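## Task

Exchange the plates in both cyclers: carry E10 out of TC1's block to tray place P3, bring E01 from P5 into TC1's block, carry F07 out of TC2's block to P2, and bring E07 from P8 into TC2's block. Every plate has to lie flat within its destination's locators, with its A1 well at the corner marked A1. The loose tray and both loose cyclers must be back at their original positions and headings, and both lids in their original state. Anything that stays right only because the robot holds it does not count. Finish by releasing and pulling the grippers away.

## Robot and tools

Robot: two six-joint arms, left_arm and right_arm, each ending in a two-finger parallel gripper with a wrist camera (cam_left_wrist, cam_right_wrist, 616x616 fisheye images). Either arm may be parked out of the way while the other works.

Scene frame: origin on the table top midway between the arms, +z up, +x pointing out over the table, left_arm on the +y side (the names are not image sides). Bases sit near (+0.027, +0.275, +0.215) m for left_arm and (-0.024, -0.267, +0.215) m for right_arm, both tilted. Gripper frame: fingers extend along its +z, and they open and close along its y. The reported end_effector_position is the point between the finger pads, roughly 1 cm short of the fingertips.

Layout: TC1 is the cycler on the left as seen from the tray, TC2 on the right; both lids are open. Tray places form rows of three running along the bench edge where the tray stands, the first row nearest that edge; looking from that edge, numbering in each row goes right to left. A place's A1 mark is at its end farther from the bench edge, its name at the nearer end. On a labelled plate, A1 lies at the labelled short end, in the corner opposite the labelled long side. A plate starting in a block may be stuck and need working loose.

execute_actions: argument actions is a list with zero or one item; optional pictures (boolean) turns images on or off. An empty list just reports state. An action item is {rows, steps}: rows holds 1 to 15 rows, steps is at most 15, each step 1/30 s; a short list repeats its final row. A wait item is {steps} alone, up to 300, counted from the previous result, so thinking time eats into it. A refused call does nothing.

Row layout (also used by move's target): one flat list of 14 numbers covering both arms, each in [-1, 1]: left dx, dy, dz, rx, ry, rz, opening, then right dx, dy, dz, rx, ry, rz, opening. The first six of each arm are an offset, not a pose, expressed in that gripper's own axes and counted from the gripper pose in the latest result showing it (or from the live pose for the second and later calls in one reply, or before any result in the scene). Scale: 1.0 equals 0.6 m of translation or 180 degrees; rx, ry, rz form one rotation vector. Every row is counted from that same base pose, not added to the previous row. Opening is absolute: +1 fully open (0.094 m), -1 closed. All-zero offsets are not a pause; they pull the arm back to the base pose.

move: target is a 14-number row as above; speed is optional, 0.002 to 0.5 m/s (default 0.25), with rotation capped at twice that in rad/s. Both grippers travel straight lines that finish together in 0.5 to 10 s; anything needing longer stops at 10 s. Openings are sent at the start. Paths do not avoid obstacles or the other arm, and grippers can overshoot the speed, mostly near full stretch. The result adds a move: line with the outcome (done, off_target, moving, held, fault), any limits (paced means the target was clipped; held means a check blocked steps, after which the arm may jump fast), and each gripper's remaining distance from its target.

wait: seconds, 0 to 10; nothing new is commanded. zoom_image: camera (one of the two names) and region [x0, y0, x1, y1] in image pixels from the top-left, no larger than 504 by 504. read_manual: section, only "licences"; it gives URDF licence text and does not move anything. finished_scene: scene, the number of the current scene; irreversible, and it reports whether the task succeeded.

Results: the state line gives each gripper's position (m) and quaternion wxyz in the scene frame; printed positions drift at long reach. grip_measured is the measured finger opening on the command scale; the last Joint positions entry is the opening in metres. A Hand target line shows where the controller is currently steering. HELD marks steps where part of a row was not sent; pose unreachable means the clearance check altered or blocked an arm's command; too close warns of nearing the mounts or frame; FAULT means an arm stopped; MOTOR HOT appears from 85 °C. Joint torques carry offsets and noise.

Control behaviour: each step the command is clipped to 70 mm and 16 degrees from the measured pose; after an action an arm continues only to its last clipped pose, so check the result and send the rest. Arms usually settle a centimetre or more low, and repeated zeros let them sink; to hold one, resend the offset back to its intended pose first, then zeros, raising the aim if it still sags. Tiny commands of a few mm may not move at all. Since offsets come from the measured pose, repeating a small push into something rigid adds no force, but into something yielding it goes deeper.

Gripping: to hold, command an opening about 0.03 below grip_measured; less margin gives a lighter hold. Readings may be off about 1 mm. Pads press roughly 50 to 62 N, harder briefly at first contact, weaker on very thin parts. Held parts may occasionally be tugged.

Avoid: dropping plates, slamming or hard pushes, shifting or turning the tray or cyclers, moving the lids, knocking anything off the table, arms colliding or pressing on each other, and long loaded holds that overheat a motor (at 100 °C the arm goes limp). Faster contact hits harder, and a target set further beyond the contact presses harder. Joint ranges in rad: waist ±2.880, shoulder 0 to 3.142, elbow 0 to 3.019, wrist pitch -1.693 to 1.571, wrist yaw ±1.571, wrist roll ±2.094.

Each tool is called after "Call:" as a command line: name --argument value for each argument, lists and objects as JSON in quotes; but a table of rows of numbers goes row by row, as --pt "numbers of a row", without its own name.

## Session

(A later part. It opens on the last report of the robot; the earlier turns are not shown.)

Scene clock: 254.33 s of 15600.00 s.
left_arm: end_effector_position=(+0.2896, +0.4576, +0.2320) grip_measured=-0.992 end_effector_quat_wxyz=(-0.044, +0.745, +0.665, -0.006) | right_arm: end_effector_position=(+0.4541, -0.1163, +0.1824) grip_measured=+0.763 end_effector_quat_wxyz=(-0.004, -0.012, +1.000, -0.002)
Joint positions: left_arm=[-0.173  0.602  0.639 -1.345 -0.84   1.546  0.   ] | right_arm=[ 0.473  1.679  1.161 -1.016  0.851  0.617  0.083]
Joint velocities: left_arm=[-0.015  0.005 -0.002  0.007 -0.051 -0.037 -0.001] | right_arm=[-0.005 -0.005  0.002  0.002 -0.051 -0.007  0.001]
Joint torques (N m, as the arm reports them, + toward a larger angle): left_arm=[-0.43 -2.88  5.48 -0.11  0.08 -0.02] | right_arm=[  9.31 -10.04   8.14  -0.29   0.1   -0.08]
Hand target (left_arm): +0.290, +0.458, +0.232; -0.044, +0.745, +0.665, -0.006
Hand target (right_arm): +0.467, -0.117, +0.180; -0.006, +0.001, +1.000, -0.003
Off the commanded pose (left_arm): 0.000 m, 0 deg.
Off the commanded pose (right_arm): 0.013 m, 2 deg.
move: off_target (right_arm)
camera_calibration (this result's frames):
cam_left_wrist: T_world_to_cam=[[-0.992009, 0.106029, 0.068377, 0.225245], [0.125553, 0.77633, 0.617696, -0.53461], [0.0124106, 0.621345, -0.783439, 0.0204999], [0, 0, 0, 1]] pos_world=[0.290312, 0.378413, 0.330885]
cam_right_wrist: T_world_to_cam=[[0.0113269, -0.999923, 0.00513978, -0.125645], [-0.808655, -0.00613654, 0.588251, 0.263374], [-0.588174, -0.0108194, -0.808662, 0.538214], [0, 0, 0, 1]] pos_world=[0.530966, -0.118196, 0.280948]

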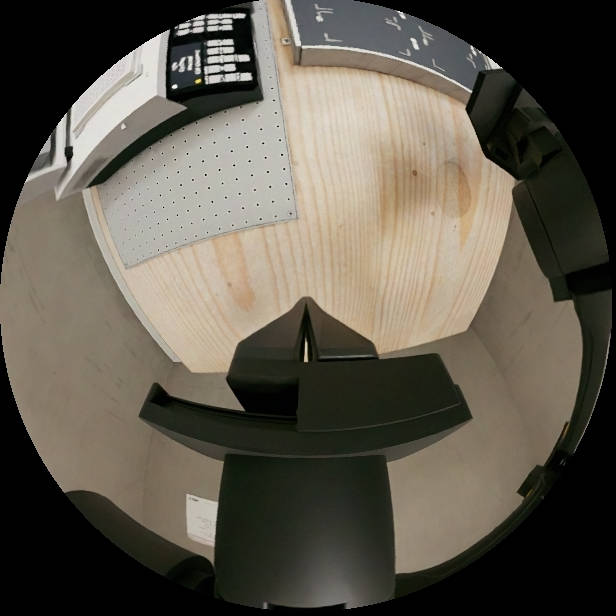

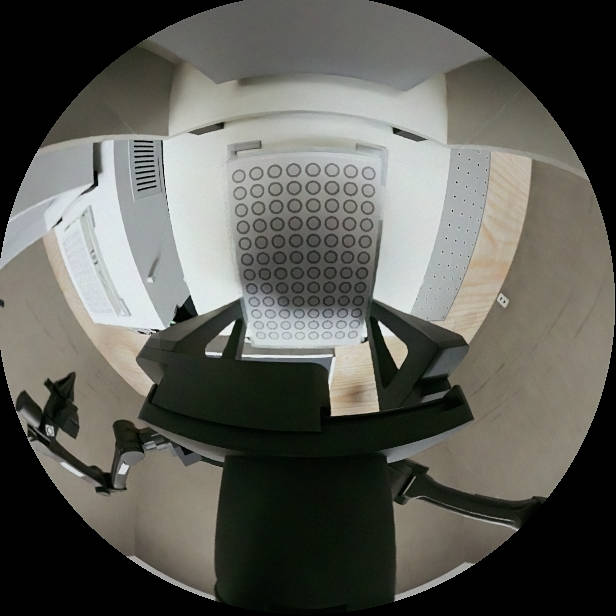

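Call:
move --target '[0,0,0,0,0,0,-1, 0.0,-0.006,0.045,0,0,0.01,0.45]' --speed 0.05

Call:
move --target '[0,0,0,0,0,0,-1, 0,0,0,0,0,0,1]'

Call:
move --target '[0,0,0,0,0,0,-1, 0.0,0,-0.08,0,0,0,1]' --speed 0.08

Call:
move --target '[0,0,0,0,0,0,-1, 0.2,0,0,0,0,0,1]'

Call:
zoom_image --camera "cam_right_wrist" --region '[150,0,460,220]'

Scene clock: 256.43 s of 15600.00 s.
left_arm: end_effector_position=(+0.2896, +0.4576, +0.2320) grip_measured=-0.992 end_effector_quat_wxyz=(-0.044, +0.745, +0.665, -0.006) | right_arm: end_effector_position=(+0.4577, -0.1131, +0.1716) grip_measured=+0.763 end_effector_quat_wxyz=(+0.007, +0.001, +1.000, +0.007)
Joint positions: left_arm=[-0.173  0.602  0.639 -1.345 -0.84   1.546  0.   ] | right_arm=[ 0.456  1.679  1.138 -0.929  0.848  0.585  0.083]
Joint velocities: left_arm=[-0.005 -0.005  0.007 -0.007 -0.066 -0.037  0.001] | right_arm=[-0.005 -0.005  0.002 -0.017 -0.037 -0.007  0.   ]
Joint torques (N m, as the arm reports them, + toward a larger angle): left_arm=[-0.44 -2.42  5.48 -0.07  0.13 -0.03] | right_arm=[ 8.   -9.51  4.33  0.82  0.1  -0.22]
Hand target (left_arm): +0.290, +0.458, +0.232; -0.044, +0.745, +0.665, -0.006
Hand target (right_arm): +0.454, -0.120, +0.156; -0.004, +0.004, +1.000, -0.002
Off the commanded pose (left_arm): 0.000 m, 0 deg.
Off the commanded pose (right_arm): 0.018 m, 2 deg.
move: off_target (right_arm)
camera_calibration (this result's frames):
cam_left_wrist: T_world_to_cam=[[-0.992009, 0.106029, 0.068377, 0.225245], [0.125553, 0.77633, 0.617696, -0.53461], [0.0124106, 0.621345, -0.783439, 0.0204999], [0, 0, 0, 1]] pos_world=[0.290312, 0.378413, 0.330885]
cam_right_wrist: T_world_to_cam=[[-0.0149746, -0.9998, -0.0132826, -0.107186], [-0.821832, 0.00474032, 0.56971, 0.283088], [-0.569533, 0.0194472, -0.821738, 0.528724], [0, 0, 0, 1]] pos_world=[0.532171, -0.118788, 0.271771]

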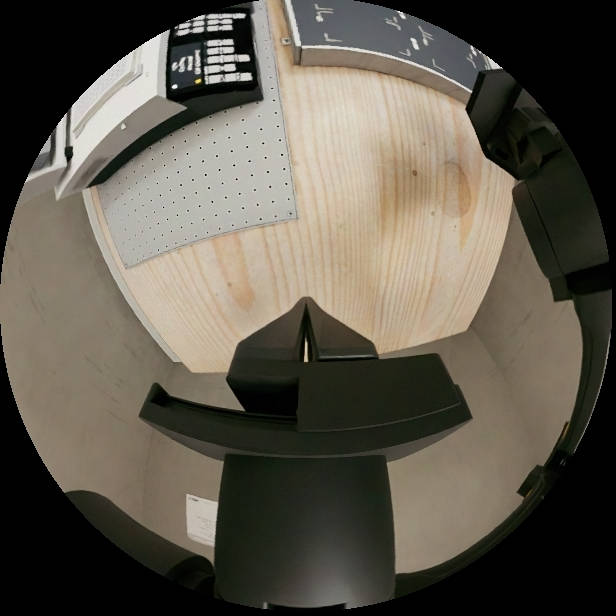

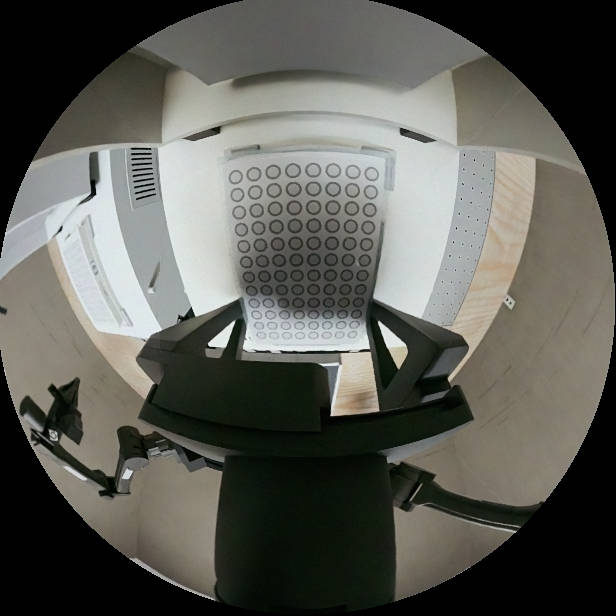

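Scene clock: 256.93 s of 15600.00 s.
left_arm: end_effector_position=(+0.2896, +0.4576, +0.2320) grip_measured=-0.992 end_effector_quat_wxyz=(-0.044, +0.745, +0.665, -0.006) | right_arm: end_effector_position=(+0.4577, -0.1131, +0.1716) grip_measured=+1.000 end_effector_quat_wxyz=(+0.007, +0.001, +1.000, +0.007)
Joint positions: left_arm=[-0.173  0.602  0.639 -1.345 -0.84   1.546  0.   ] | right_arm=[ 0.456  1.679  1.138 -0.929  0.848  0.585  0.094]
Joint velocities: left_arm=[-0.005 -0.005 -0.002 -0.007 -0.095 -0.081  0.   ] | right_arm=[-0.015 -0.005  0.002 -0.002 -0.095 -0.081  0.   ]
Joint torques (N m, as the arm reports them, + toward a larger angle): left_arm=[-0.6  -2.53  5.48 -0.11  0.09  0.  ] | right_arm=[ 10.29 -10.65   5.21   0.23   0.11  -0.13]
Hand target (left_arm): +0.290, +0.458, +0.232; -0.044, +0.745, +0.665, -0.006
Hand target (right_arm): +0.458, -0.113, +0.172; +0.007, +0.001, +1.000, +0.007
Off the commanded pose (left_arm): 0.000 m, 0 deg.
Off the commanded pose (right_arm): 0.000 m, 0 deg.
move: done
camera_calibration (this result's frames):
cam_left_wrist: T_world_to_cam=[[-0.992009, 0.106029, 0.068377, 0.225245], [0.125553, 0.77633, 0.617696, -0.53461], [0.0124106, 0.621345, -0.783439, 0.0204999], [0, 0, 0, 1]] pos_world=[0.290312, 0.378413, 0.330885]
cam_right_wrist: T_world_to_cam=[[-0.0149746, -0.9998, -0.0132826, -0.107186], [-0.821832, 0.00474032, 0.56971, 0.283088], [-0.569533, 0.0194472, -0.821738, 0.528724], [0, 0, 0, 1]] pos_world=[0.532171, -0.118788, 0.271771]

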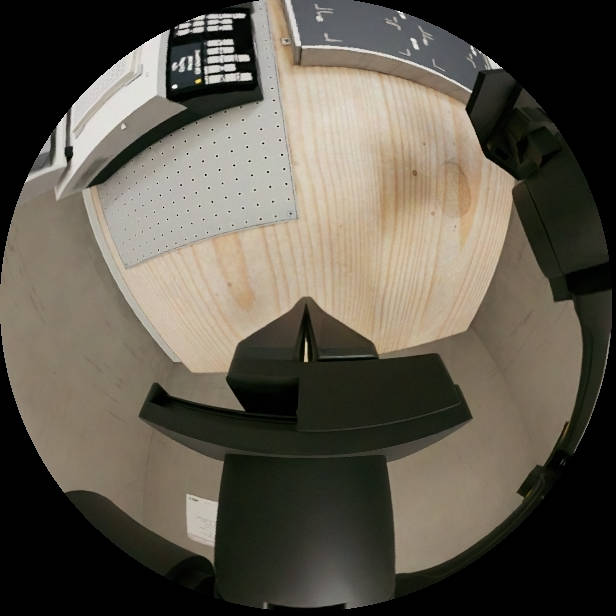

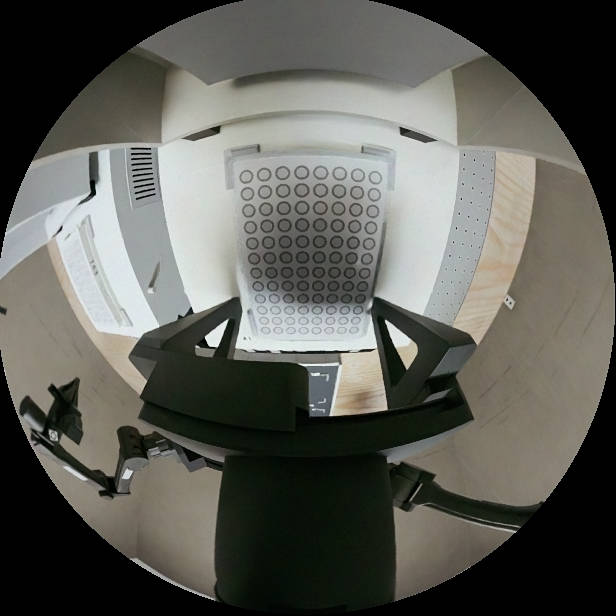

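Scene clock: 257.93 s of 15600.00 s.
left_arm: end_effector_position=(+0.2896, +0.4576, +0.2320) grip_measured=-0.992 end_effector_quat_wxyz=(-0.044, +0.745, +0.665, -0.006) | right_arm: end_effector_position=(+0.4406, -0.1170, +0.2036) grip_measured=+1.000 end_effector_quat_wxyz=(-0.008, -0.013, +1.000, -0.003)
Joint positions: left_arm=[-0.173  0.602  0.639 -1.345 -0.84   1.546  0.   ] | right_arm=[ 0.518  1.655  1.154 -1.094  0.849  0.692  0.094]
Joint velocities: left_arm=[ 0.015 -0.005  0.002 -0.022  0.081 -0.037  0.   ] | right_arm=[-0.015 -0.005 -0.002 -0.017  0.037  0.007  0.   ]
Joint torques (N m, as the arm reports them, + toward a larger angle): left_arm=[-0.54 -2.34  5.45 -0.07  0.09  0.01] | right_arm=[ 11.27 -10.27   8.61  -0.36   0.2   -0.11]
Hand target (left_arm): +0.290, +0.458, +0.232; -0.044, +0.745, +0.665, -0.006
Hand target (right_arm): +0.456, -0.114, +0.220; +0.007, +0.001, +1.000, +0.007
Off the commanded pose (left_arm): 0.000 m, 0 deg.
Off the commanded pose (right_arm): 0.023 m, 3 deg.
move: off_target (right_arm)
camera_calibration (this result's frames):
cam_left_wrist: T_world_to_cam=[[-0.992009, 0.106029, 0.068377, 0.225245], [0.125553, 0.77633, 0.617696, -0.53461], [0.0124106, 0.621345, -0.783439, 0.0204999], [0, 0, 0, 1]] pos_world=[0.290312, 0.378413, 0.330885]
cam_right_wrist: T_world_to_cam=[[0.0123968, -0.999897, 0.00722349, -0.127103], [-0.804985, -0.00569435, 0.593268, 0.237416], [-0.593166, -0.0131694, -0.804973, 0.548596], [0, 0, 0, 1]] pos_world=[0.5181, -0.118513, 0.301672]

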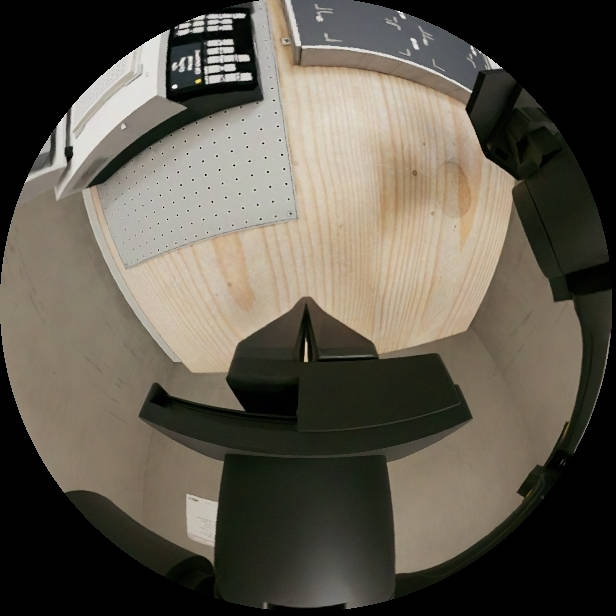

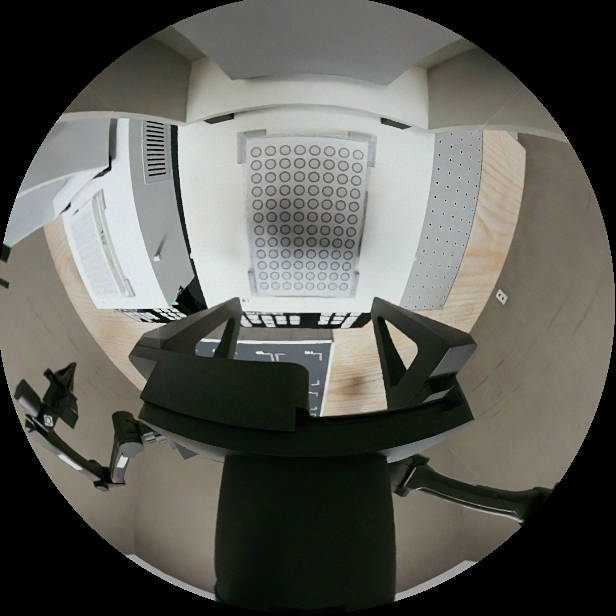

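Scene clock: 259.00 s of 15600.00 s.
left_arm: end_effector_position=(+0.2896, +0.4576, +0.2320) grip_measured=-0.992 end_effector_quat_wxyz=(-0.044, +0.745, +0.665, -0.006) | right_arm: end_effector_position=(+0.3199, -0.1194, +0.2013) grip_measured=+1.000 end_effector_quat_wxyz=(-0.014, -0.021, +1.000, -0.010)
Joint positions: left_arm=[-0.173  0.602  0.639 -1.345 -0.84   1.546  0.   ] | right_arm=[ 0.65   1.58   0.865 -1.055  0.834  0.894  0.094]
Joint velocities: left_arm=[-0.005 -0.005 -0.012 -0.002  0.051 -0.022  0.   ] | right_arm=[-0.015 -0.005 -0.002  0.002  0.007 -0.037  0.   ]
Joint torques (N m, as the arm reports them, + toward a larger angle): left_arm=[-0.77 -2.46  5.45  0.    0.09  0.01] | right_arm=[ 9.52 -7.97  5.02  0.54  0.12 -0.02]
Hand target (left_arm): +0.290, +0.458, +0.232; -0.044, +0.745, +0.665, -0.006
Hand target (right_arm): +0.321, -0.118, +0.206; -0.008, -0.013, +1.000, -0.004
Off the commanded pose (left_arm): 0.000 m, 0 deg.
Off the commanded pose (right_arm): 0.004 m, 1 deg.
move: done
camera_calibration (this result's frames):
cam_left_wrist: T_world_to_cam=[[-0.992009, 0.106029, 0.068377, 0.225245], [0.125553, 0.77633, 0.617696, -0.53461], [0.0124106, 0.621345, -0.783439, 0.0204999], [0, 0, 0, 1]] pos_world=[0.290312, 0.378413, 0.330885]
cam_right_wrist: T_world_to_cam=[[0.0290635, -0.999365, 0.0206143, -0.136031], [-0.797227, -0.0107346, 0.603584, 0.136452], [-0.602979, -0.0339765, -0.797033, 0.474125], [0, 0, 0, 1]] pos_world=[0.398624, -0.118371, 0.298337]

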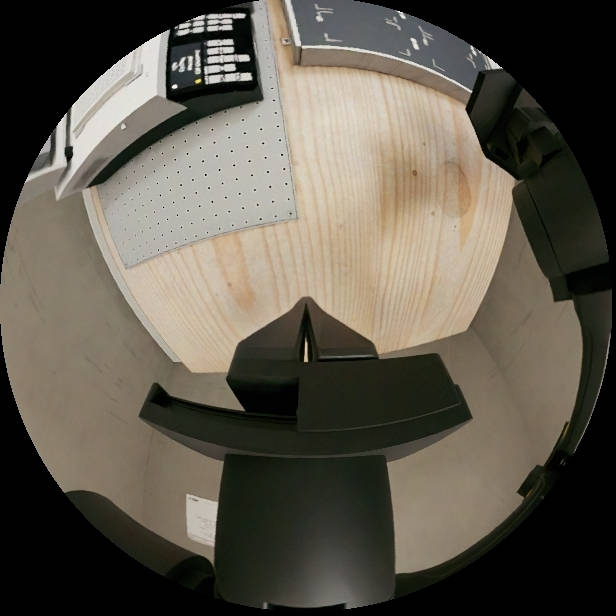

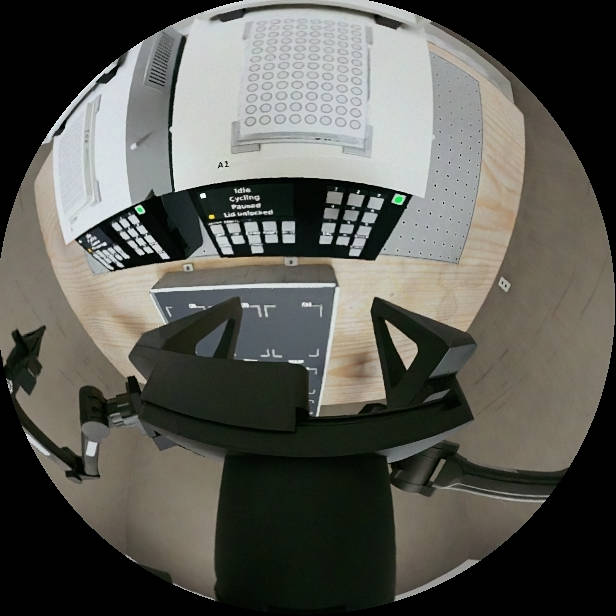

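Region (150, 0, 460, 220) of cam_right_wrist's 616x616 image, scaled by 1.626, with more detail than that image has; it fills the top 358 rows of this view, and the rest is white.

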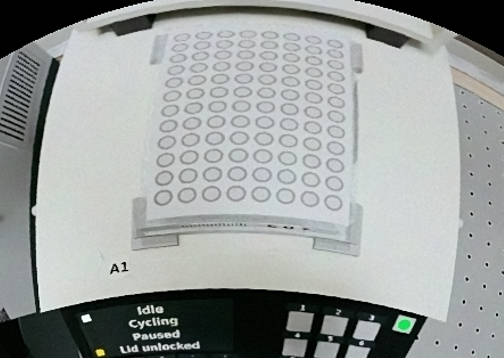

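Seated.

Call:
finished_scene --scene 1

The scene is finished: the task was done.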